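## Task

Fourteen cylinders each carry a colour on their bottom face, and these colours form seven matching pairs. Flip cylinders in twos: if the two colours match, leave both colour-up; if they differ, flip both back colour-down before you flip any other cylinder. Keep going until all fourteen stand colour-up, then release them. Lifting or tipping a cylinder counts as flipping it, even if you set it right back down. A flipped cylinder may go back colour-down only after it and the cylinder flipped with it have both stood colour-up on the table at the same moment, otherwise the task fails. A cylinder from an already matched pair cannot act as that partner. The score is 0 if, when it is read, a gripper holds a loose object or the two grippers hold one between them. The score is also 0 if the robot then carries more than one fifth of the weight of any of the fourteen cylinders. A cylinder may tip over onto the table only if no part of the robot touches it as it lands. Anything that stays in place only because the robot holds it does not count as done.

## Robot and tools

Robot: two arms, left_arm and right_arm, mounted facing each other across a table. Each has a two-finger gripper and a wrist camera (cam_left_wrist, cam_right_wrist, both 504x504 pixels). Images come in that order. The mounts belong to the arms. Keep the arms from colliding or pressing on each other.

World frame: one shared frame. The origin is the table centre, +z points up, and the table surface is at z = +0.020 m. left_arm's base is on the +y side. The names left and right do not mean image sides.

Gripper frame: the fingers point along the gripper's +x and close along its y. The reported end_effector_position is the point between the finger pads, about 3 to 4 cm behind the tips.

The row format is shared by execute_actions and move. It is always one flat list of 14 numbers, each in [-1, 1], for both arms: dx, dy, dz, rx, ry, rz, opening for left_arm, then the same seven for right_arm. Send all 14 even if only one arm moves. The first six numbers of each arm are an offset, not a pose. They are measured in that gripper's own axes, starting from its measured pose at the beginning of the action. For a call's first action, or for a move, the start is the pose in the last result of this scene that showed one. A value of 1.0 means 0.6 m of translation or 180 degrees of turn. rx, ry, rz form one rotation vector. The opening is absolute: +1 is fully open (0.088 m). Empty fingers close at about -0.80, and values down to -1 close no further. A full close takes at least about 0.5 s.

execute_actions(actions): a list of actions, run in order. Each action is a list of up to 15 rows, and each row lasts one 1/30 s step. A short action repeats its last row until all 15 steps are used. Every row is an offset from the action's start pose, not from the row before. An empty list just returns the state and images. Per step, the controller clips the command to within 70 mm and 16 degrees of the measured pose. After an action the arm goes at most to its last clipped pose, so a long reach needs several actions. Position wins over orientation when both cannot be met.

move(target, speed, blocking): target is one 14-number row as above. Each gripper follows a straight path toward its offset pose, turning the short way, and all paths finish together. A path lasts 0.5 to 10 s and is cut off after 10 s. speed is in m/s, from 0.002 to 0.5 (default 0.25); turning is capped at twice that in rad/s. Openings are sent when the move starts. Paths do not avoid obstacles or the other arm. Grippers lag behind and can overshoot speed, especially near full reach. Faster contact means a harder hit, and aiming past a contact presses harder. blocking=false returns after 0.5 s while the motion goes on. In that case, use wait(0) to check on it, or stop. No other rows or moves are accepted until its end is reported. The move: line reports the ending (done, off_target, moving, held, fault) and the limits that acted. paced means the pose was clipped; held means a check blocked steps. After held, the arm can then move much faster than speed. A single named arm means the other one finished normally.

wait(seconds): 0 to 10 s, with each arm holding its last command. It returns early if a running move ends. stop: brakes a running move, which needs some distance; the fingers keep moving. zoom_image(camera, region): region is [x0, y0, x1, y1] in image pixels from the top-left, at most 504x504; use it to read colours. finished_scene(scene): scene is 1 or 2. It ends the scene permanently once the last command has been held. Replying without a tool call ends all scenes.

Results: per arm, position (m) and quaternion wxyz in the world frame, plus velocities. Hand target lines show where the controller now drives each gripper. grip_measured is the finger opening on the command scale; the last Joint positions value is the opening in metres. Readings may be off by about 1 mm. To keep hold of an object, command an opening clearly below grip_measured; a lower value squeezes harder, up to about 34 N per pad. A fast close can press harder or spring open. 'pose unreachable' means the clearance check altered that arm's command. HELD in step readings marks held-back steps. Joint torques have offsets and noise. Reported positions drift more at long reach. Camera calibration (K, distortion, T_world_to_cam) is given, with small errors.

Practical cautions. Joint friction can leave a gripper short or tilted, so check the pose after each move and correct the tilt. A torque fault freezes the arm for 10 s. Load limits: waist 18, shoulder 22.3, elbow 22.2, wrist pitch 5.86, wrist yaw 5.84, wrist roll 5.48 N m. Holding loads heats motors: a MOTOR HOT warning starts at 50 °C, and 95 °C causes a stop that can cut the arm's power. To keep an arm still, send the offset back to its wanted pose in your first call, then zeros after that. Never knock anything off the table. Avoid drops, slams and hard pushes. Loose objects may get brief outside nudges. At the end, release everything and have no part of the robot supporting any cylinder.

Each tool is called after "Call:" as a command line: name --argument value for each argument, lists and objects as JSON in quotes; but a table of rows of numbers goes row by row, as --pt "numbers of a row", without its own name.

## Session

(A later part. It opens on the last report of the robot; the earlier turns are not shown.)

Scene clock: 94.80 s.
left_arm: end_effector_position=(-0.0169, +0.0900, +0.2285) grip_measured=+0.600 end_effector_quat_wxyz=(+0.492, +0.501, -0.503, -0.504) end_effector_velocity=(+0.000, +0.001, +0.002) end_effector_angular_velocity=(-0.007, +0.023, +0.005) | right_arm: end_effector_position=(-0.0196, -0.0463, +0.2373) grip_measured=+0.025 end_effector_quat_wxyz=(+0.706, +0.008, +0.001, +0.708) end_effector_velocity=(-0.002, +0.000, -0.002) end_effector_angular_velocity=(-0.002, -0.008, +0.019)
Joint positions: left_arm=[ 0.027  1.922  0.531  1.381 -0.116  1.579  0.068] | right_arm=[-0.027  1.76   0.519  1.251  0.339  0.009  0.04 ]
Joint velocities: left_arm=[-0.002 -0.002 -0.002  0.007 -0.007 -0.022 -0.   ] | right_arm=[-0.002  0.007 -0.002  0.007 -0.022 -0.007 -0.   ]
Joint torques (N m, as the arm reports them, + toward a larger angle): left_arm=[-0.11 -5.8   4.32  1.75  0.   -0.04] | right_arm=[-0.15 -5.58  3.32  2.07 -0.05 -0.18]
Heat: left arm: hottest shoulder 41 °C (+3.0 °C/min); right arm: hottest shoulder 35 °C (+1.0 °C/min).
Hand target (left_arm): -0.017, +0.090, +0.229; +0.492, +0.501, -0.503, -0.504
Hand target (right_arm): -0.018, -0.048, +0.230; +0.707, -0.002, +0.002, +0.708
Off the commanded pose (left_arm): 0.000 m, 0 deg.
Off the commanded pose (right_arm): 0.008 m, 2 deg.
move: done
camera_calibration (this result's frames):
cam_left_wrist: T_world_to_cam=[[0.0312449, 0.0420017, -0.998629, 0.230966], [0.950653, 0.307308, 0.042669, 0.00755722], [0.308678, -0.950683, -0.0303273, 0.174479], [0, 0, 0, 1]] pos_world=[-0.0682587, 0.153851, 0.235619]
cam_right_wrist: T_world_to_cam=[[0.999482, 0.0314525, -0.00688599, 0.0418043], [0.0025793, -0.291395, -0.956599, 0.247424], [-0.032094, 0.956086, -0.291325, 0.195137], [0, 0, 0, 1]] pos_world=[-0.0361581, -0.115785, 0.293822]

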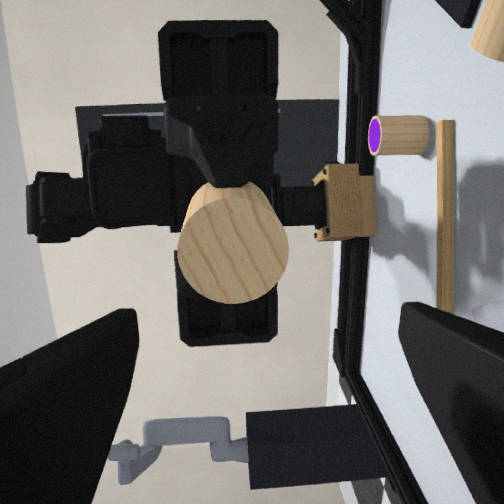

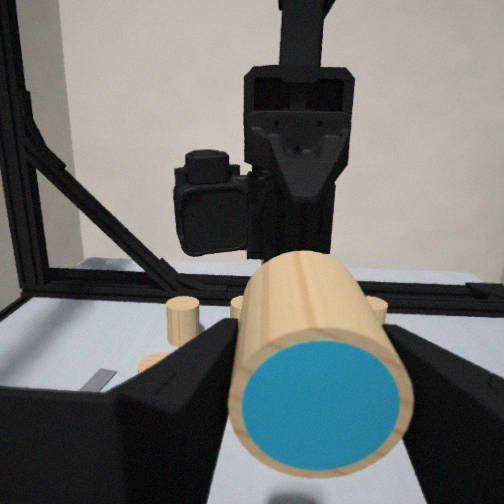

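Call:
move --target '[0.155,0.018,0.002,0,0,0.003,0.6,0,0,0,0,0,0,-0.35]' --speed 0.12

Call:
move --target '[0,0,0,0,0,0,-0.35,0,0,0,0,0,0,-0.35]'

Call:
move --target '[0,0,0,0,0,0,-0.35,0,0,0,0,0,0,0.6]'

Call:
move --target '[-0.117,0,0,0,0,0,-0.35,-0.117,0,0,-0.004,0,0,0.6]' --speed 0.2

Scene clock: 99.47 s.
left_arm: end_effector_position=(-0.0190, -0.0008, +0.2395) grip_measured=+0.600 end_effector_quat_wxyz=(+0.496, +0.499, -0.505, -0.500) end_effector_velocity=(+0.002, -0.001, -0.003) end_effector_angular_velocity=(+0.017, +0.006, +0.020) | right_arm: end_effector_position=(-0.0195, -0.0463, +0.2369) grip_measured=+0.025 end_effector_quat_wxyz=(+0.706, +0.007, +0.001, +0.708) end_effector_velocity=(-0.002, -0.002, -0.003) end_effector_angular_velocity=(-0.012, +0.003, +0.010)
Joint positions: left_arm=[ 0.051  2.099  0.93   1.17  -0.095  1.579  0.068] | right_arm=[-0.028  1.761  0.519  1.252  0.339  0.008  0.04 ]
Joint velocities: left_arm=[-0.002  0.002  0.007 -0.022 -0.022 -0.007 -0.   ] | right_arm=[ 0.002 -0.002 -0.007 -0.007 -0.007  0.007 -0.   ]
Joint torques (N m, as the arm reports them, + toward a larger angle): left_arm=[ 0.14 -6.91  6.44  1.59  0.2   0.  ] | right_arm=[ 0.12 -6.85  4.63  1.72  0.02  0.01]
Heat: left arm: hottest shoulder 41 °C (+2.0 °C/min); right arm: hottest shoulder 35 °C (+2.0 °C/min).
Hand target (left_arm): -0.019, -0.003, +0.238; +0.494, +0.499, -0.506, -0.501
Hand target (right_arm): -0.020, -0.046, +0.237; +0.706, +0.008, +0.001, +0.708
Off the commanded pose (left_arm): 0.003 m, 0 deg.
Off the commanded pose (right_arm): 0.000 m, 0 deg.
move: done
camera_calibration (this result's frames):
cam_left_wrist: T_world_to_cam=[[0.0296695, 0.0307774, -0.999086, 0.245937], [0.949531, 0.311389, 0.0377904, 0.0381542], [0.312267, -0.949784, -0.0199854, 0.086815], [0, 0, 0, 1]] pos_world=[-0.0706349, 0.0630054, 0.246006]
cam_right_wrist: T_world_to_cam=[[0.999499, 0.0310619, -0.00600725, 0.0414112], [0.00331771, -0.291738, -0.956492, 0.24707], [-0.031463, 0.955994, -0.291695, 0.195128], [0, 0, 0, 1]] pos_world=[-0.0360708, -0.115748, 0.293487]

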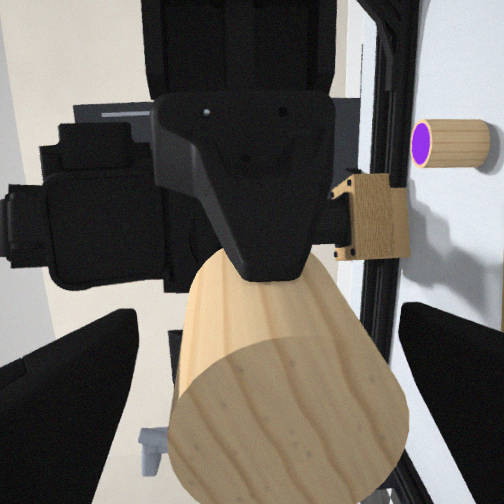

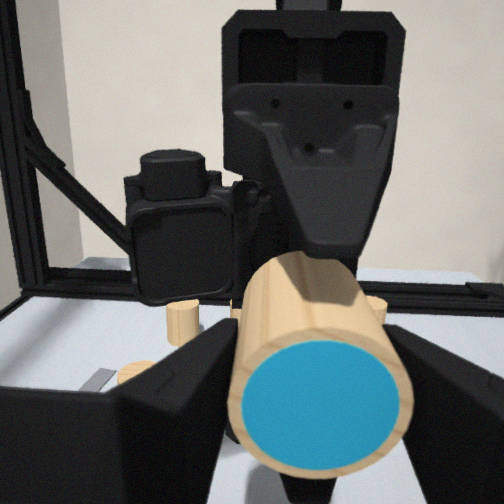

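Scene clock: 99.97 s.
left_arm: end_effector_position=(-0.0190, -0.0008, +0.2393) grip_measured=+0.042 end_effector_quat_wxyz=(+0.496, +0.499, -0.505, -0.500) end_effector_velocity=(-0.000, +0.001, -0.004) end_effector_angular_velocity=(+0.022, +0.005, +0.005) | right_arm: end_effector_position=(-0.0195, -0.0463, +0.2368) grip_measured=+0.024 end_effector_quat_wxyz=(+0.706, +0.007, +0.001, +0.708) end_effector_velocity=(+0.002, -0.000, -0.001) end_effector_angular_velocity=(-0.007, -0.010, -0.010)
Joint positions: left_arm=[ 0.051  2.099  0.93   1.17  -0.095  1.578  0.041] | right_arm=[-0.028  1.761  0.519  1.251  0.339  0.008  0.04 ]
Joint velocities: left_arm=[-0.002 -0.002 -0.002 -0.022 -0.007 -0.007  0.   ] | right_arm=[-0.002 -0.002 -0.002 -0.007  0.007 -0.007 -0.   ]
Joint torques (N m, as the arm reports them, + toward a larger angle): left_arm=[-0.04 -7.79  5.4   1.75 -0.01 -0.02] | right_arm=[ 0.09 -6.7   4.57  1.86  0.01 -0.01]
Heat: left arm: hottest shoulder 41 °C (+2.0 °C/min); right arm: hottest shoulder 35 °C (+2.0 °C/min).
Hand target (left_arm): -0.019, -0.001, +0.239; +0.496, +0.499, -0.505, -0.500
Hand target (right_arm): -0.019, -0.046, +0.237; +0.706, +0.007, +0.001, +0.708
Off the commanded pose (left_arm): 0.000 m, 0 deg.
Off the commanded pose (right_arm): 0.000 m, 0 deg.
move: done
camera_calibration (this result's frames):
cam_left_wrist: T_world_to_cam=[[0.0293286, 0.0311604, -0.999084, 0.24574], [0.949544, 0.311374, 0.0375858, 0.0382148], [0.31226, -0.949777, -0.020456, 0.0869145], [0, 0, 0, 1]] pos_world=[-0.0706337, 0.062993, 0.245856]
cam_right_wrist: T_world_to_cam=[[0.9995, 0.0310598, -0.0058911, 0.0413833], [0.00343956, -0.292082, -0.956387, 0.246955], [-0.0314259, 0.955889, -0.292043, 0.195183], [0, 0, 0, 1]] pos_world=[-0.0360783, -0.115727, 0.29343]

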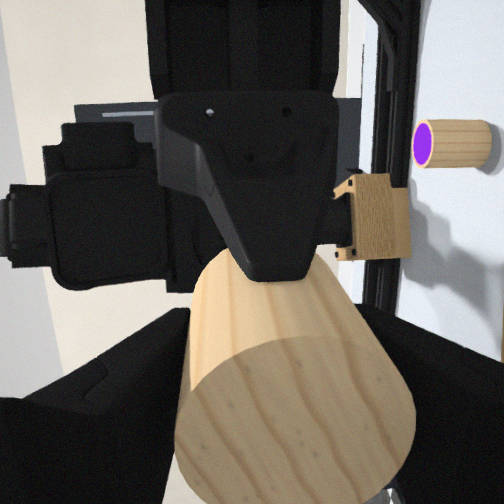

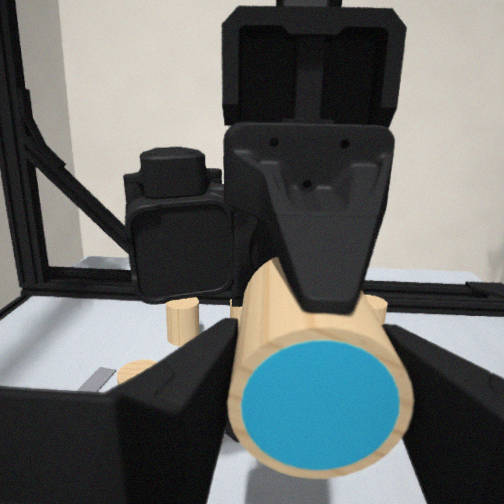

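Scene clock: 100.63 s.
left_arm: end_effector_position=(-0.0190, -0.0008, +0.2391) grip_measured=+0.041 end_effector_quat_wxyz=(+0.495, +0.499, -0.504, -0.501) end_effector_velocity=(-0.000, +0.001, -0.001) end_effector_angular_velocity=(+0.007, +0.007, +0.005) | right_arm: end_effector_position=(-0.0195, -0.0463, +0.2368) grip_measured=+0.598 end_effector_quat_wxyz=(+0.706, +0.007, +0.001, +0.708) end_effector_velocity=(-0.001, -0.002, -0.001) end_effector_angular_velocity=(-0.007, -0.010, +0.010)
Joint positions: left_arm=[ 0.051  2.099  0.93   1.168 -0.095  1.578  0.041] | right_arm=[-0.028  1.761  0.519  1.251  0.338  0.008  0.068]
Joint velocities: left_arm=[-0.002 -0.002 -0.002 -0.007 -0.007 -0.007 -0.   ] | right_arm=[ 0.002 -0.007 -0.007 -0.007 -0.007 -0.007  0.001]
Joint torques (N m, as the arm reports them, + toward a larger angle): left_arm=[-0.06 -7.81  5.43  1.8  -0.02 -0.02] | right_arm=[ 0.04 -6.69  4.55  1.81  0.01 -0.01]
Heat: left arm: hottest shoulder 41 °C (+2.0 °C/min); right arm: hottest shoulder 35 °C (+2.0 °C/min).
Hand target (left_arm): -0.019, -0.001, +0.239; +0.496, +0.499, -0.505, -0.500
Hand target (right_arm): -0.019, -0.046, +0.237; +0.706, +0.007, +0.001, +0.708
Off the commanded pose (left_arm): 0.000 m, 0 deg.
Off the commanded pose (right_arm): 0.000 m, 0 deg.
move: done
camera_calibration (this result's frames):
cam_left_wrist: T_world_to_cam=[[0.0294493, 0.0322973, -0.999044, 0.245485], [0.949539, 0.311331, 0.0380548, 0.0381119], [0.312262, -0.949753, -0.0214991, 0.0871588], [0, 0, 0, 1]] pos_world=[-0.0706345, 0.0629854, 0.245674]
cam_right_wrist: T_world_to_cam=[[0.999488, 0.0314411, -0.00588776, 0.0414573], [0.00355412, -0.29208, -0.956387, 0.246958], [-0.0317895, 0.955877, -0.292042, 0.195173], [0, 0, 0, 1]] pos_world=[-0.0361094, -0.115734, 0.29343]

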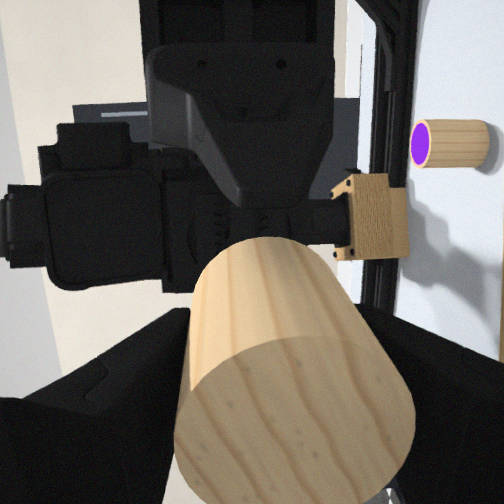

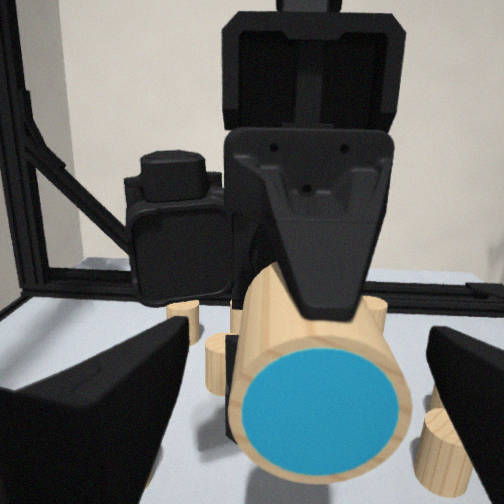

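Scene clock: 101.53 s.
left_arm: end_effector_position=(-0.0188, +0.0678, +0.2336) grip_measured=+0.039 end_effector_quat_wxyz=(+0.490, +0.502, -0.502, -0.505) end_effector_velocity=(+0.001, +0.004, -0.004) end_effector_angular_velocity=(+0.017, -0.010, +0.005) | right_arm: end_effector_position=(-0.0200, -0.1133, +0.2380) grip_measured=+0.600 end_effector_quat_wxyz=(+0.706, +0.008, -0.002, +0.708) end_effector_velocity=(+0.002, -0.003, -0.002) end_effector_angular_velocity=(-0.007, -0.010, -0.005)
Joint positions: left_arm=[ 0.03   1.944  0.627  1.302 -0.112  1.578  0.041] | right_arm=[0.08  1.555 0.277 1.294 0.445 0.002 0.068]
Joint velocities: left_arm=[-0.002 -0.007 -0.017 -0.007 -0.007  0.007 -0.   ] | right_arm=[ 0.002 -0.012 -0.012 -0.007  0.007 -0.007  0.   ]
Joint torques (N m, as the arm reports them, + toward a larger angle): left_arm=[-0.22 -7.69  4.33  2.13 -0.2  -0.05] | right_arm=[ 0.32 -5.6   2.9   1.55  0.16 -0.18]
Heat: left arm: hottest shoulder 41 °C (+2.0 °C/min); right arm: hottest shoulder 35 °C (+2.0 °C/min).
Hand target (left_arm): -0.019, +0.069, +0.239; +0.496, +0.499, -0.505, -0.501
Hand target (right_arm): -0.019, -0.116, +0.236; +0.706, +0.003, -0.003, +0.708
Off the commanded pose (left_arm): 0.006 m, 1 deg.
Off the commanded pose (right_arm): 0.004 m, 1 deg.
move: done
camera_calibration (this result's frames):
cam_left_wrist: T_world_to_cam=[[0.0314188, 0.0465348, -0.998422, 0.236769], [0.950762, 0.306752, 0.0442162, 0.0156284], [0.308326, -0.950651, -0.0346057, 0.155165], [0, 0, 0, 1]] pos_world=[-0.0701394, 0.131696, 0.241074]
cam_right_wrist: T_world_to_cam=[[0.999478, 0.0321617, -0.00294066, 0.0434519], [0.00641103, -0.286823, -0.957962, 0.229586], [-0.0316531, 0.957443, -0.28688, 0.258493], [0, 0, 0, 1]] pos_world=[-0.036719, -0.183039, 0.294219]

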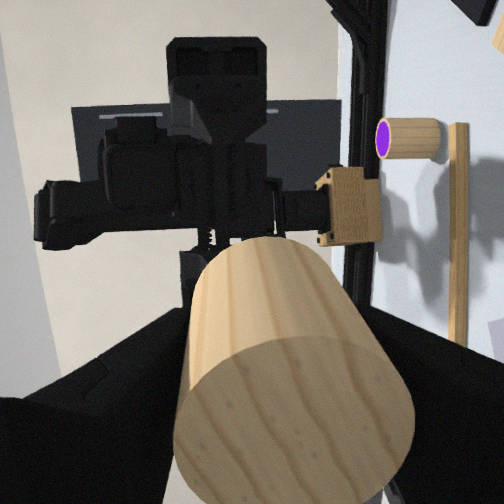

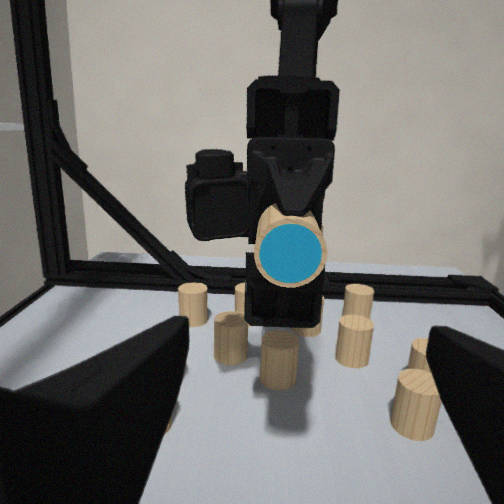

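Call:
move --target '[-0.054,-0.161,0.071,0,0,-0.493,-0.35,-0.278,0.042,-0.16,0,0.508,0,0.6]' --speed 0.4

Scene clock: 105.83 s.
left_arm: end_effector_position=(-0.0579, +0.1027, +0.1368) grip_measured=+0.035 end_effector_quat_wxyz=(+0.001, +0.711, -0.006, -0.704) end_effector_velocity=(+0.000, +0.000, +0.006) end_effector_angular_velocity=(+0.011, -0.009, +0.005) | right_arm: end_effector_position=(-0.0436, -0.2802, +0.1386) grip_measured=+0.600 end_effector_quat_wxyz=(+0.499, -0.502, +0.501, +0.498) end_effector_velocity=(+0.000, -0.005, -0.001) end_effector_angular_velocity=(-0.035, +0.004, +0.005)
Joint positions: left_arm=[-0.036  2.221  1.707 -1.049 -0.011  1.386  0.041] | right_arm=[ 0.216  1.403  0.79  -0.966 -0.002  0.585  0.068]
Joint velocities: left_arm=[-0.002  0.002  0.027 -0.037 -0.007 -0.007 -0.   ] | right_arm=[-0.002  0.007  0.002 -0.022 -0.022 -0.007  0.   ]
Joint torques (N m, as the arm reports them, + toward a larger angle): left_arm=[-0.22 -7.97  6.97  0.01  0.26 -0.11] | right_arm=[-0.24 -3.47  6.56 -0.09 -0.14  0.  ]
Heat: left arm: hottest shoulder 42 °C (+2.0 °C/min); right arm: hottest shoulder 35 °C (+2.0 °C/min).
Hand target (left_arm): -0.060, +0.101, +0.136; -0.000, +0.708, -0.005, -0.706
Hand target (right_arm): -0.045, -0.278, +0.139; +0.498, -0.502, +0.504, +0.496
Off the commanded pose (left_arm): 0.002 m, 0 deg.
Off the commanded pose (right_arm): 0.003 m, 1 deg.
move: done
camera_calibration (this result's frames):
cam_left_wrist: T_world_to_cam=[[0.0295805, 0.999308, 0.0225717, -0.097935], [0.943078, -0.0353853, 0.330682, 0.0419429], [0.331252, 0.0115051, -0.943472, 0.223937], [0, 0, 0, 1]] pos_world=[-0.110838, 0.0967749, 0.199619]
cam_right_wrist: T_world_to_cam=[[0.999626, 0.00414923, -0.0270202, 0.0675719], [0.0122493, -0.951618, 0.307039, -0.274794], [-0.0244389, -0.307255, -0.951313, 0.127089], [0, 0, 0, 1]] pos_world=[-0.0610746, -0.22273, 0.2071]

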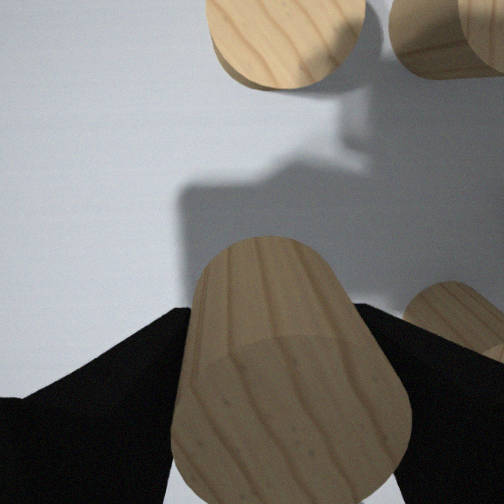

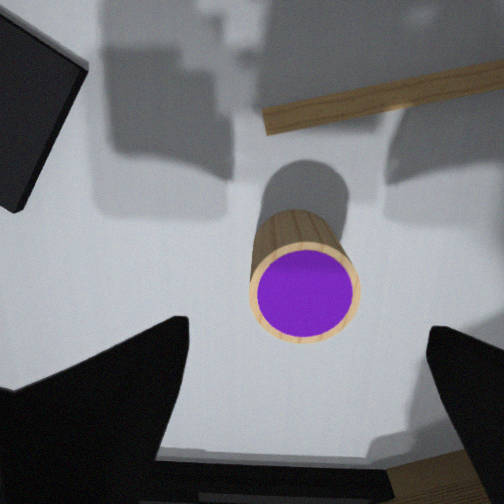

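Call:
move --target '[0.116,0,0,0,0,0,-0.35,0.108,-0.006,-0.005,0,0,0,0.6]' --speed 0.08

Call:
move --target '[0,0,0,0,0,0,0.4,0,0,0,0,0,0,-0.35]'

Call:
move --target '[-0.1,0,0,0,0,0,0.5,-0.1,0,0,0,0,0,-0.35]' --speed 0.2

Call:
move --target '[-0.178,0.022,-0.068,0,0,0.503,0.6,-0.162,-0.04,0.392,0,-0.5,0,-0.35]' --speed 0.4

Scene clock: 110.47 s.
left_arm: end_effector_position=(-0.0583, +0.1004, +0.0733) grip_measured=+0.034 end_effector_quat_wxyz=(+0.004, +0.710, -0.010, -0.704) end_effector_velocity=(-0.002, +0.002, +0.000) end_effector_angular_velocity=(+0.009, +0.006, -0.010) | right_arm: end_effector_position=(-0.0431, -0.2802, +0.0784) grip_measured=+0.600 end_effector_quat_wxyz=(+0.501, -0.495, +0.501, +0.503) end_effector_velocity=(+0.000, +0.001, -0.001) end_effector_angular_velocity=(-0.002, +0.008, -0.015)
Joint positions: left_arm=[-0.036  2.314  1.596 -0.834 -0.011  1.386  0.041] | right_arm=[ 0.213  1.524  0.62  -0.655 -0.003  0.585  0.068]
Joint velocities: left_arm=[-0.002 -0.002 -0.002 -0.007  0.007  0.007 -0.   ] | right_arm=[-0.007  0.002 -0.002  0.007 -0.007  0.007 -0.   ]
Joint torques (N m, as the arm reports them, + toward a larger angle): left_arm=[ 0.23 -7.86  4.75  0.68  0.02  0.11] | right_arm=[-0.19 -3.9   3.22  0.33  0.06 -0.17]
Heat: left arm: hottest shoulder 42 °C (+1.0 °C/min); right arm: hottest shoulder 34 °C (+1.0 °C/min).
Hand target (left_arm): -0.057, +0.102, +0.067; +0.001, +0.711, -0.006, -0.704
Hand target (right_arm): -0.040, -0.284, +0.074; +0.499, -0.502, +0.502, +0.498
Off the commanded pose (left_arm): 0.006 m, 1 deg.
Off the commanded pose (right_arm): 0.007 m, 1 deg.
move: done
camera_calibration (this result's frames):
cam_left_wrist: T_world_to_cam=[[0.0292463, 0.999499, 0.0120964, -0.0934849], [0.94389, -0.0315977, 0.328746, 0.0629974], [0.328964, 0.0018031, -0.944341, 0.165043], [0, 0, 0, 1]] pos_world=[-0.111022, 0.095131, 0.136278]
cam_right_wrist: T_world_to_cam=[[0.99926, 0.00160248, -0.0384279, 0.0655759], [0.0127746, -0.956239, 0.292308, -0.256396], [-0.0362778, -0.292582, -0.955552, 0.0737695], [0, 0, 0, 1]] pos_world=[-0.0595759, -0.223698, 0.147957]

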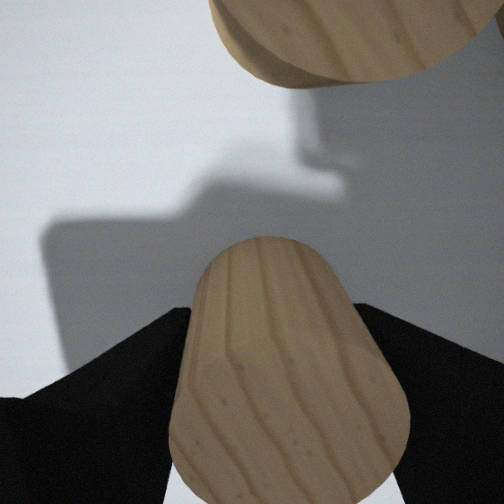

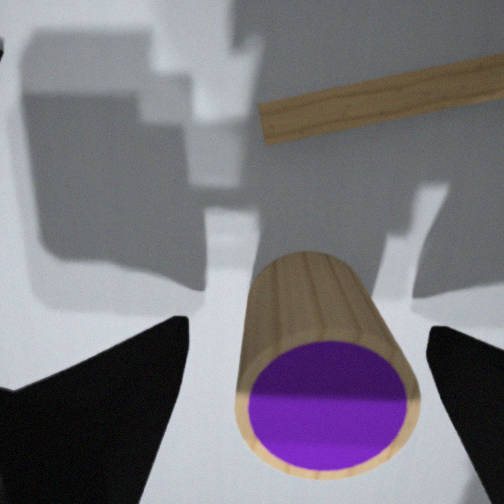

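Scene clock: 111.10 s.
left_arm: end_effector_position=(-0.0583, +0.1004, +0.0733) grip_measured=+0.398 end_effector_quat_wxyz=(+0.004, +0.710, -0.010, -0.704) end_effector_velocity=(-0.001, +0.005, +0.002) end_effector_angular_velocity=(+0.018, +0.004, +0.005) | right_arm: end_effector_position=(-0.0429, -0.2803, +0.0784) grip_measured=+0.025 end_effector_quat_wxyz=(+0.501, -0.495, +0.501, +0.503) end_effector_velocity=(+0.001, -0.002, -0.000) end_effector_angular_velocity=(-0.010, +0.002, +0.005)
Joint positions: left_arm=[-0.036  2.314  1.596 -0.834 -0.011  1.386  0.059] | right_arm=[ 0.213  1.524  0.62  -0.656 -0.003  0.585  0.04 ]
Joint velocities: left_arm=[-0.002 -0.007 -0.002 -0.022  0.007 -0.007  0.001] | right_arm=[-0.002 -0.002 -0.002 -0.007 -0.007 -0.007 -0.   ]
Joint torques (N m, as the arm reports them, + toward a larger angle): left_arm=[ 0.05 -9.07  5.37  0.24  0.04 -0.02] | right_arm=[ 0.06 -4.78  4.49  0.21  0.01 -0.02]
Heat: left arm: hottest shoulder 42 °C (+1.0 °C/min); right arm: hottest shoulder 34 °C (+1.0 °C/min).
Hand target (left_arm): -0.058, +0.100, +0.073; +0.004, +0.710, -0.010, -0.704
Hand target (right_arm): -0.043, -0.280, +0.078; +0.501, -0.495, +0.501, +0.504
Off the commanded pose (left_arm): 0.000 m, 0 deg.
Off the commanded pose (right_arm): 0.000 m, 0 deg.
move: done
camera_calibration (this result's frames):
cam_left_wrist: T_world_to_cam=[[0.0292463, 0.999499, 0.0120964, -0.0934849], [0.94389, -0.0315977, 0.328746, 0.0629974], [0.328964, 0.0018031, -0.944341, 0.165043], [0, 0, 0, 1]] pos_world=[-0.111022, 0.095131, 0.136278]
cam_right_wrist: T_world_to_cam=[[0.9993, 0.00158527, -0.0373724, 0.0653029], [0.012457, -0.956175, 0.29253, -0.256484], [-0.0352708, -0.292791, -0.955526, 0.0737346], [0, 0, 0, 1]] pos_world=[-0.0594615, -0.223758, 0.147925]

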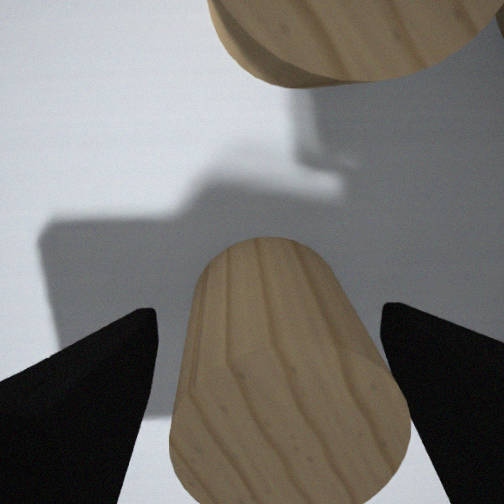

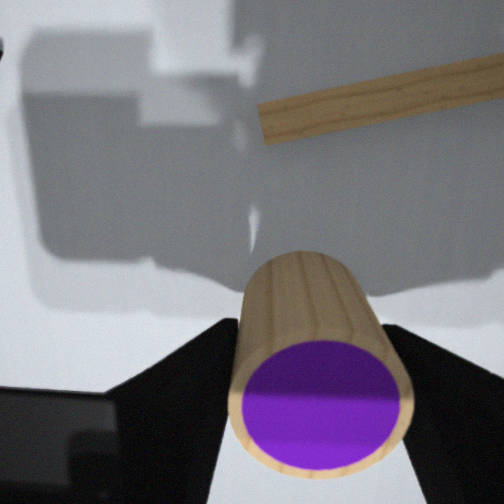

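Scene clock: 111.97 s.
left_arm: end_effector_position=(-0.0576, +0.1039, +0.1267) grip_measured=+0.500 end_effector_quat_wxyz=(-0.001, +0.711, -0.005, -0.703) end_effector_velocity=(+0.002, -0.001, +0.001) end_effector_angular_velocity=(-0.002, -0.022, +0.020) | right_arm: end_effector_position=(-0.0406, -0.2837, +0.1337) grip_measured=+0.025 end_effector_quat_wxyz=(+0.500, -0.501, +0.502, +0.497) end_effector_velocity=(-0.000, -0.003, +0.003) end_effector_angular_velocity=(-0.010, +0.002, +0.010)
Joint positions: left_arm=[-0.036  2.232  1.683 -1.019 -0.011  1.386  0.063] | right_arm=[ 0.213  1.391  0.76  -0.946 -0.003  0.585  0.04 ]
Joint velocities: left_arm=[-0.002  0.002  0.007 -0.007 -0.022 -0.022  0.   ] | right_arm=[ 0.002 -0.007  0.007 -0.022 -0.007 -0.007  0.   ]
Joint torques (N m, as the arm reports them, + toward a larger angle): left_arm=[-0.36 -9.91  6.61 -0.05  0.03 -0.08] | right_arm=[-0.02 -5.41  6.62 -0.06  0.01 -0.05]
Heat: left arm: hottest shoulder 43 °C (+2.0 °C/min); right arm: hottest shoulder 34 °C (+1.0 °C/min).
Hand target (left_arm): -0.059, +0.101, +0.133; +0.005, +0.710, -0.010, -0.704
Hand target (right_arm): -0.042, -0.281, +0.138; +0.501, -0.495, +0.501, +0.503
Off the commanded pose (left_arm): 0.007 m, 1 deg.
Off the commanded pose (right_arm): 0.006 m, 1 deg.
move: done
camera_calibration (this result's frames):
cam_left_wrist: T_world_to_cam=[[0.0291869, 0.999195, 0.0275253, -0.0995918], [0.942901, -0.0366621, 0.331048, 0.0450989], [0.33179, 0.0162913, -0.943212, 0.213709], [0, 0, 0, 1]] pos_world=[-0.110524, 0.0976835, 0.189385]
cam_right_wrist: T_world_to_cam=[[0.999614, 0.00110776, -0.0277573, 0.0637309], [0.00956911, -0.951782, 0.306624, -0.276677], [-0.0260792, -0.306772, -0.951426, 0.12146], [0, 0, 0, 1]] pos_world=[-0.0578912, -0.226147, 0.202166]

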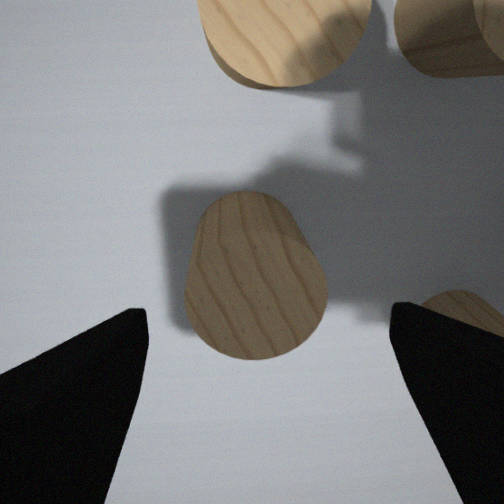

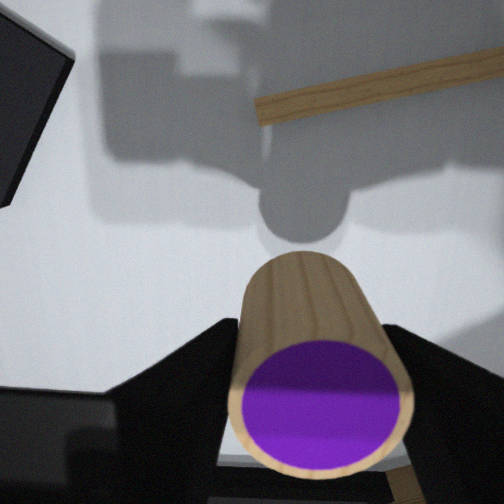

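Scene clock: 114.57 s.
left_arm: end_effector_position=(-0.0189, +0.0908, +0.2391) grip_measured=+0.600 end_effector_quat_wxyz=(+0.500, +0.494, -0.511, -0.494) end_effector_velocity=(+0.000, +0.000, -0.002) end_effector_angular_velocity=(+0.003, +0.007, +0.005) | right_arm: end_effector_position=(-0.0173, -0.0515, +0.2287) grip_measured=+0.025 end_effector_quat_wxyz=(+0.706, -0.001, +0.008, +0.708) end_effector_velocity=(+0.002, -0.000, -0.008) end_effector_angular_velocity=(-0.016, +0.002, -0.000)
Joint positions: left_arm=[ 0.018  1.904  0.531  1.397 -0.127  1.585  0.068] | right_arm=[-0.03   1.76   0.493  1.254  0.335  0.015  0.04 ]
Joint velocities: left_arm=[-0.002  0.007 -0.002  0.007 -0.007 -0.007 -0.   ] | right_arm=[-0.007  0.017 -0.007  0.007 -0.007  0.007 -0.   ]
Joint torques (N m, as the arm reports them, + toward a larger angle): left_arm=[ 0.09 -5.03  3.94  2.    0.23  0.04] | right_arm=[-0.18 -5.5   5.79  2.09 -0.07 -0.16]
Heat: left arm: hottest shoulder 43 °C (+2.0 °C/min); right arm: hottest shoulder 34 °C (+1.0 °C/min).
Hand target (left_arm): -0.019, +0.092, +0.235; +0.496, +0.496, -0.512, -0.496
Hand target (right_arm): -0.018, -0.048, +0.230; +0.706, -0.000, +0.004, +0.708
Off the commanded pose (left_arm): 0.005 m, 1 deg.
Off the commanded pose (right_arm): 0.004 m, 1 deg.
move: done
camera_calibration (this result's frames):
cam_left_wrist: T_world_to_cam=[[0.0327136, 0.00877008, -0.999426, 0.244858], [0.949875, 0.310797, 0.033819, 0.0105802], [0.310915, -0.950436, 0.0018368, 0.168516], [0, 0, 0, 1]] pos_world=[-0.0704543, 0.154728, 0.24405]
cam_right_wrist: T_world_to_cam=[[0.999468, 0.0320646, -0.00593867, 0.0393524], [0.00437538, -0.312325, -0.949965, 0.235205], [-0.032315, 0.949434, -0.3123, 0.202136], [0, 0, 0, 1]] pos_world=[-0.0338286, -0.119716, 0.286797]

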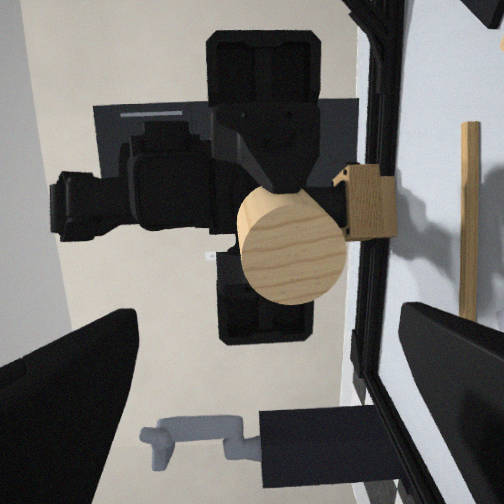

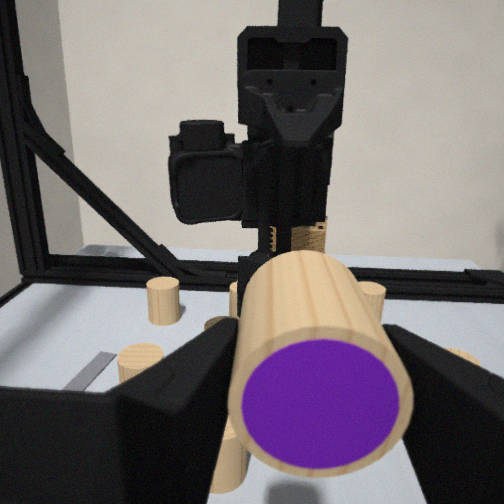

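Call:
move --target '[0.1655,-0.021,-0.003,0,0,-0.006,0.6,0,0,0,0,0,0,-0.35]' --speed 0.12

Call:
move --target '[0,0,0,0,0,0,-0.35,0,0,0,0,0,0,-0.35]'

Call:
move --target '[0,0,0,0,0,0,-0.35,0,0,0,0,0,0,0.7]'

Call:
move --target '[-0.117,0,0,0.004,0,0,-0.35,-0.117,0,0,-0.004,-0.003,0,0.7]' --speed 0.2

Call:
move --target '[-0.062,-0.147,-0.062,0,0,-0.495,-0.35,0,0,0,0,0,0,0.7]' --speed 0.4

Scene clock: 120.20 s.
left_arm: end_effector_position=(-0.0178, -0.0064, +0.2303) grip_measured=+0.600 end_effector_quat_wxyz=(+0.496, +0.500, -0.507, -0.497) end_effector_velocity=(+0.002, -0.003, +0.002) end_effector_angular_velocity=(-0.002, +0.008, +0.010) | right_arm: end_effector_position=(-0.0173, -0.0513, +0.2286) grip_measured=+0.025 end_effector_quat_wxyz=(+0.706, -0.001, +0.008, +0.708) end_effector_velocity=(+0.000, -0.001, -0.003) end_effector_angular_velocity=(-0.012, -0.011, +0.005)
Joint positions: left_arm=[ 0.055  2.146  0.952  1.201 -0.094  1.585  0.068] | right_arm=[-0.03   1.762  0.493  1.255  0.335  0.015  0.04 ]
Joint velocities: left_arm=[ 0.002  0.002  0.012 -0.007 -0.007 -0.007  0.   ] | right_arm=[-0.002 -0.002 -0.007 -0.007 -0.007 -0.007 -0.   ]
Joint torques (N m, as the arm reports them, + toward a larger angle): left_arm=[ 0.2  -7.07  6.28  1.57  0.21 -0.1 ] | right_arm=[ 0.12 -6.76  4.37  1.74  0.01  0.  ]
Heat: left arm: hottest shoulder 42 °C (+1.0 °C/min); right arm: hottest shoulder 34 °C (+1.0 °C/min).
Hand target (left_arm): -0.018, -0.009, +0.228; +0.495, +0.499, -0.507, -0.499
Hand target (right_arm): -0.017, -0.051, +0.229; +0.706, -0.001, +0.008, +0.708
Off the commanded pose (left_arm): 0.003 m, 0 deg.
Off the commanded pose (right_arm): 0.000 m, 0 deg.
move: done
camera_calibration (this result's frames):
cam_left_wrist: T_world_to_cam=[[0.0351552, 0.0254889, -0.999057, 0.236908], [0.948588, 0.313796, 0.0413851, 0.0382913], [0.314555, -0.949148, -0.0131469, 0.0793829], [0, 0, 0, 1]] pos_world=[-0.0696214, 0.057292, 0.236143]
cam_right_wrist: T_world_to_cam=[[0.99947, 0.0320694, -0.00555739, 0.0393342], [0.00473924, -0.312324, -0.949964, 0.235113], [-0.0322005, 0.949434, -0.312311, 0.201876], [0, 0, 0, 1]] pos_world=[-0.0339271, -0.119498, 0.286615]

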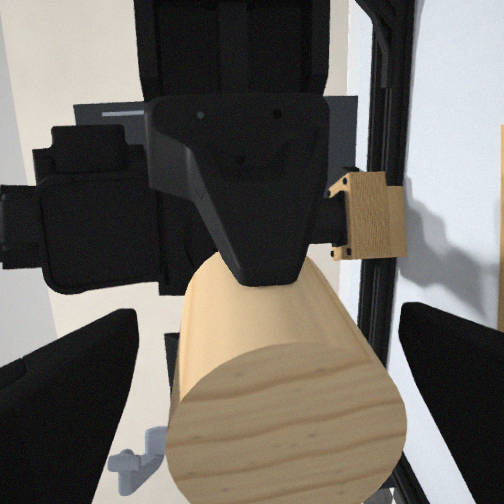

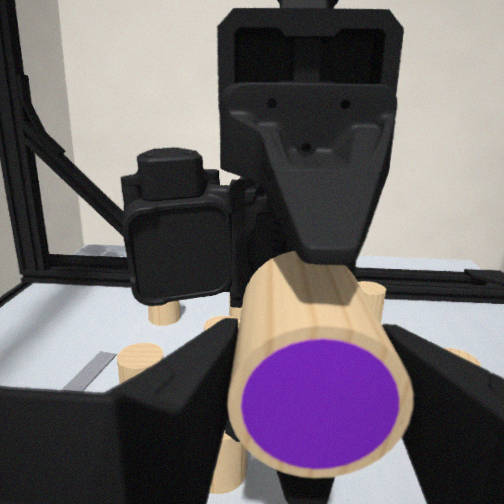

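Scene clock: 120.70 s.
left_arm: end_effector_position=(-0.0178, -0.0065, +0.2305) grip_measured=+0.047 end_effector_quat_wxyz=(+0.497, +0.499, -0.507, -0.497) end_effector_velocity=(+0.002, +0.002, -0.001) end_effector_angular_velocity=(+0.007, +0.007, +0.019) | right_arm: end_effector_position=(-0.0173, -0.0513, +0.2282) grip_measured=+0.025 end_effector_quat_wxyz=(+0.706, -0.002, +0.008, +0.708) end_effector_velocity=(+0.002, +0.000, -0.003) end_effector_angular_velocity=(-0.011, -0.026, +0.000)
Joint positions: left_arm=[ 0.055  2.147  0.953  1.202 -0.094  1.584  0.041] | right_arm=[-0.03   1.762  0.493  1.254  0.335  0.015  0.04 ]
Joint velocities: left_arm=[-0.002 -0.007 -0.007 -0.007 -0.022 -0.007 -0.   ] | right_arm=[-0.007  0.002 -0.002 -0.007 -0.007 -0.022  0.   ]
Joint torques (N m, as the arm reports them, + toward a larger angle): left_arm=[-0.04 -7.96  5.28  1.66 -0.02 -0.03] | right_arm=[ 0.07 -6.6   4.44  1.96  0.01 -0.01]
Heat: left arm: hottest shoulder 42 °C (+1.0 °C/min); right arm: hottest shoulder 34 °C (+1.0 °C/min).
Hand target (left_arm): -0.018, -0.006, +0.230; +0.496, +0.500, -0.507, -0.497
Hand target (right_arm): -0.017, -0.051, +0.229; +0.706, -0.001, +0.008, +0.708
Off the commanded pose (left_arm): 0.000 m, 0 deg.
Off the commanded pose (right_arm): 0.000 m, 0 deg.
move: done
camera_calibration (this result's frames):
cam_left_wrist: T_world_to_cam=[[0.0346578, 0.0243544, -0.999102, 0.237099], [0.948609, 0.31384, 0.0405565, 0.0385086], [0.314546, -0.949164, -0.0122258, 0.0790975], [0, 0, 0, 1]] pos_world=[-0.0696267, 0.0572165, 0.236291]
cam_right_wrist: T_world_to_cam=[[0.999473, 0.0320617, -0.00509699, 0.0392256], [0.00522059, -0.313691, -0.949511, 0.234642], [-0.0320418, 0.948984, -0.313693, 0.202076], [0, 0, 0, 1]] pos_world=[-0.033955, -0.119419, 0.286385]

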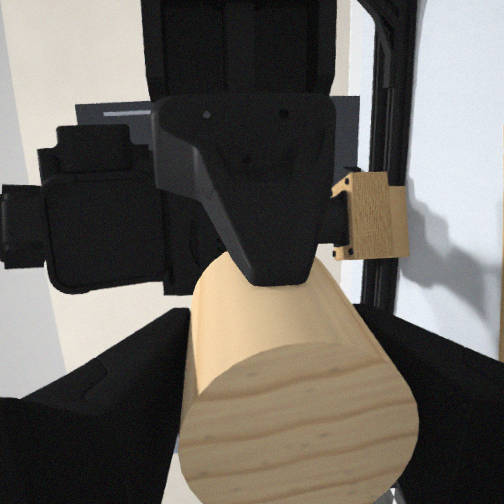

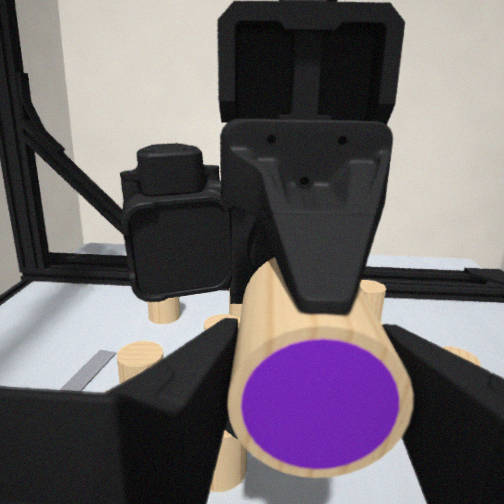

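Scene clock: 121.40 s.
left_arm: end_effector_position=(-0.0178, -0.0065, +0.2301) grip_measured=+0.047 end_effector_quat_wxyz=(+0.496, +0.500, -0.507, -0.497) end_effector_velocity=(+0.002, +0.001, +0.004) end_effector_angular_velocity=(-0.012, +0.023, +0.010) | right_arm: end_effector_position=(-0.0174, -0.0513, +0.2282) grip_measured=+0.699 end_effector_quat_wxyz=(+0.706, -0.002, +0.008, +0.708) end_effector_velocity=(+0.002, -0.000, +0.002) end_effector_angular_velocity=(+0.007, -0.005, -0.010)
Joint positions: left_arm=[ 0.055  2.147  0.953  1.2   -0.094  1.584  0.041] | right_arm=[-0.03   1.762  0.493  1.254  0.335  0.015  0.073]
Joint velocities: left_arm=[ 0.002 -0.007 -0.002  0.007 -0.007 -0.022 -0.   ] | right_arm=[-0.002 -0.002 -0.002  0.007  0.007 -0.007  0.   ]
Joint torques (N m, as the arm reports them, + toward a larger angle): left_arm=[ 0.08 -8.09  5.2   1.85  0.   -0.07] | right_arm=[ 0.04 -6.61  4.45  1.8   0.03  0.  ]
Heat: left arm: hottest shoulder 42 °C (+1.0 °C/min); right arm: hottest shoulder 34 °C (+1.0 °C/min).
Hand target (left_arm): -0.018, -0.006, +0.231; +0.497, +0.499, -0.507, -0.497
Hand target (right_arm): -0.017, -0.051, +0.228; +0.706, -0.002, +0.008, +0.708
Off the commanded pose (left_arm): 0.000 m, 0 deg.
Off the commanded pose (right_arm): 0.000 m, 0 deg.
move: done
camera_calibration (this result's frames):
cam_left_wrist: T_world_to_cam=[[0.0348129, 0.025871, -0.999059, 0.23677], [0.948603, 0.313778, 0.0411801, 0.038379], [0.314548, -0.949144, -0.0136178, 0.0794118], [0, 0, 0, 1]] pos_world=[-0.0696279, 0.0572053, 0.236048]
cam_right_wrist: T_world_to_cam=[[0.999461, 0.032443, -0.0051024, 0.0393035], [0.00533516, -0.313691, -0.94951, 0.234644], [-0.0324055, 0.948971, -0.313695, 0.202067], [0, 0, 0, 1]] pos_world=[-0.0339861, -0.119425, 0.286385]

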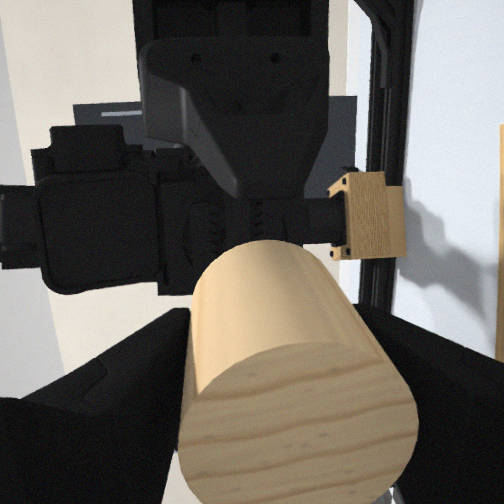

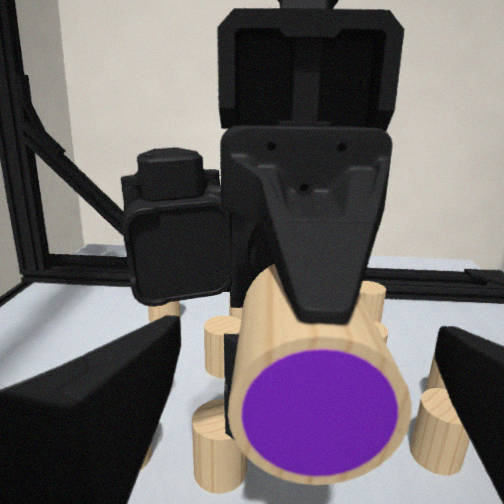

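Scene clock: 122.33 s.
left_arm: end_effector_position=(-0.0175, +0.0624, +0.2237) grip_measured=+0.046 end_effector_quat_wxyz=(+0.489, +0.505, -0.506, -0.499) end_effector_velocity=(-0.002, +0.003, +0.001) end_effector_angular_velocity=(-0.002, +0.008, +0.000) | right_arm: end_effector_position=(-0.0178, -0.1184, +0.2309) grip_measured=+0.700 end_effector_quat_wxyz=(+0.706, +0.003, +0.002, +0.709) end_effector_velocity=(+0.001, -0.002, +0.003) end_effector_angular_velocity=(+0.011, -0.002, -0.005)
Joint positions: left_arm=[ 0.035  2.004  0.646  1.349 -0.11   1.594  0.041] | right_arm=[0.08  1.561 0.25  1.312 0.444 0.007 0.073]
Joint velocities: left_arm=[-0.007 -0.007 -0.012  0.007 -0.007 -0.007 -0.   ] | right_arm=[ 0.002 -0.012 -0.007  0.007  0.007 -0.007 -0.   ]
Joint torques (N m, as the arm reports them, + toward a larger angle): left_arm=[-0.32 -7.93  4.08  2.14 -0.2   0.03] | right_arm=[ 0.22 -5.55  2.88  1.59  0.13 -0.18]
Heat: left arm: hottest shoulder 42 °C (+1.0 °C/min); right arm: hottest shoulder 34 °C (+1.0 °C/min).
Hand target (left_arm): -0.018, +0.064, +0.230; +0.493, +0.503, -0.510, -0.494
Hand target (right_arm): -0.017, -0.121, +0.229; +0.706, -0.003, +0.001, +0.708
Off the commanded pose (left_arm): 0.006 m, 1 deg.
Off the commanded pose (right_arm): 0.004 m, 1 deg.
move: done
camera_calibration (this result's frames):
cam_left_wrist: T_world_to_cam=[[0.0458863, 0.0415385, -0.998083, 0.227535], [0.949142, 0.309731, 0.0565268, 0.0135329], [0.311486, -0.949916, -0.0252135, 0.147131], [0, 0, 0, 1]] pos_world=[-0.0691147, 0.126119, 0.230043]
cam_right_wrist: T_world_to_cam=[[0.999444, 0.0333092, -0.00173264, 0.0412438], [0.0083438, -0.299975, -0.95391, 0.218771], [-0.0322937, 0.953365, -0.300086, 0.26398], [0, 0, 0, 1]] pos_world=[-0.0345213, -0.187417, 0.287976]

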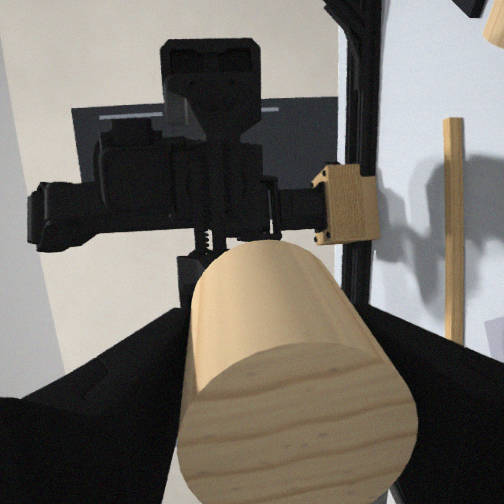

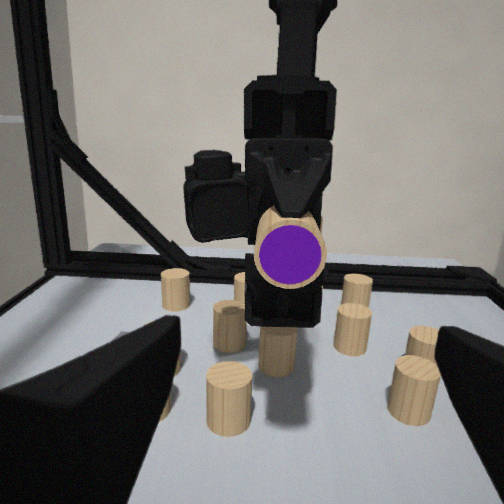

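Scene clock: 124.80 s.
left_arm: end_effector_position=(+0.0221, +0.1012, +0.1365) grip_measured=+0.043 end_effector_quat_wxyz=(+0.002, +0.716, -0.004, -0.698) end_effector_velocity=(-0.002, +0.002, +0.007) end_effector_angular_velocity=(+0.021, +0.007, +0.019) | right_arm: end_effector_position=(-0.0178, -0.1184, +0.2310) grip_measured=+0.700 end_effector_quat_wxyz=(+0.706, +0.003, +0.002, +0.709) end_effector_velocity=(-0.000, -0.000, -0.004) end_effector_angular_velocity=(-0.020, -0.017, +0.005)
Joint positions: left_arm=[ 0.148  2.197  1.666 -1.031 -0.026  1.565  0.041] | right_arm=[0.08  1.561 0.25  1.312 0.444 0.007 0.073]
Joint velocities: left_arm=[-0.002  0.002  0.032 -0.051  0.007 -0.022 -0.   ] | right_arm=[-0.002 -0.002 -0.002 -0.022 -0.007 -0.007 -0.   ]
Joint torques (N m, as the arm reports them, + toward a larger angle): left_arm=[ 0.14 -7.96  6.97 -0.04  0.25  0.1 ] | right_arm=[ 0.08 -4.73  4.23  1.78  0.   -0.01]
Heat: left arm: hottest shoulder 42 °C (+1.0 °C/min); right arm: hottest shoulder 34 °C (+1.0 °C/min).
Hand target (left_arm): +0.022, +0.099, +0.136; +0.001, +0.714, -0.004, -0.700
Hand target (right_arm): -0.018, -0.118, +0.231; +0.706, +0.003, +0.002, +0.709
Off the commanded pose (left_arm): 0.001 m, 1 deg.
Off the commanded pose (right_arm): 0.000 m, 0 deg.
move: done
camera_calibration (this result's frames):
cam_left_wrist: T_world_to_cam=[[0.0240839, 0.999422, 0.0239837, -0.0988361], [0.937665, -0.0309027, 0.346163, -0.0359037], [0.346704, 0.0141518, -0.937868, 0.195795], [0, 0, 0, 1]] pos_world=[-0.0318369, 0.0948987, 0.198429]
cam_right_wrist: T_world_to_cam=[[0.999443, 0.0333098, -0.00188649, 0.041273], [0.00818602, -0.299647, -0.954015, 0.218944], [-0.0323433, 0.953468, -0.299753, 0.263965], [0, 0, 0, 1]] pos_world=[-0.0345048, -0.187451, 0.288078]

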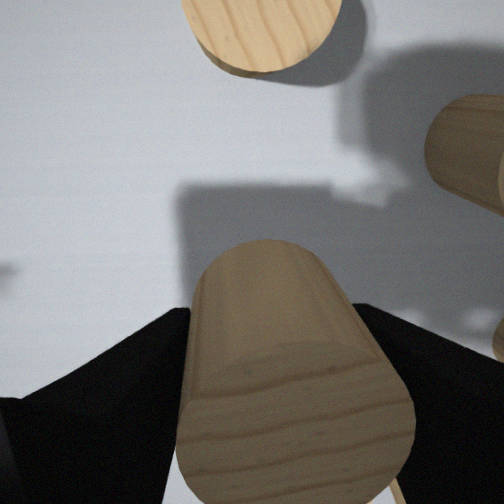

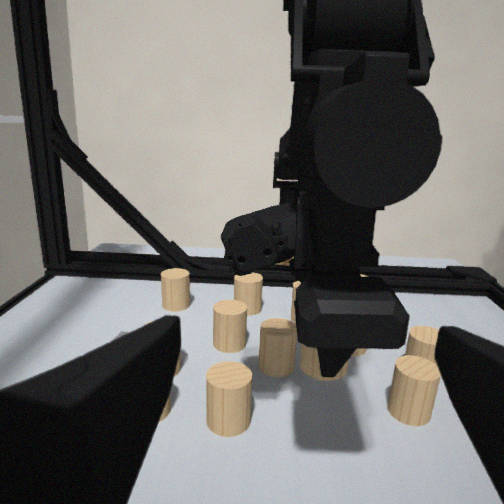

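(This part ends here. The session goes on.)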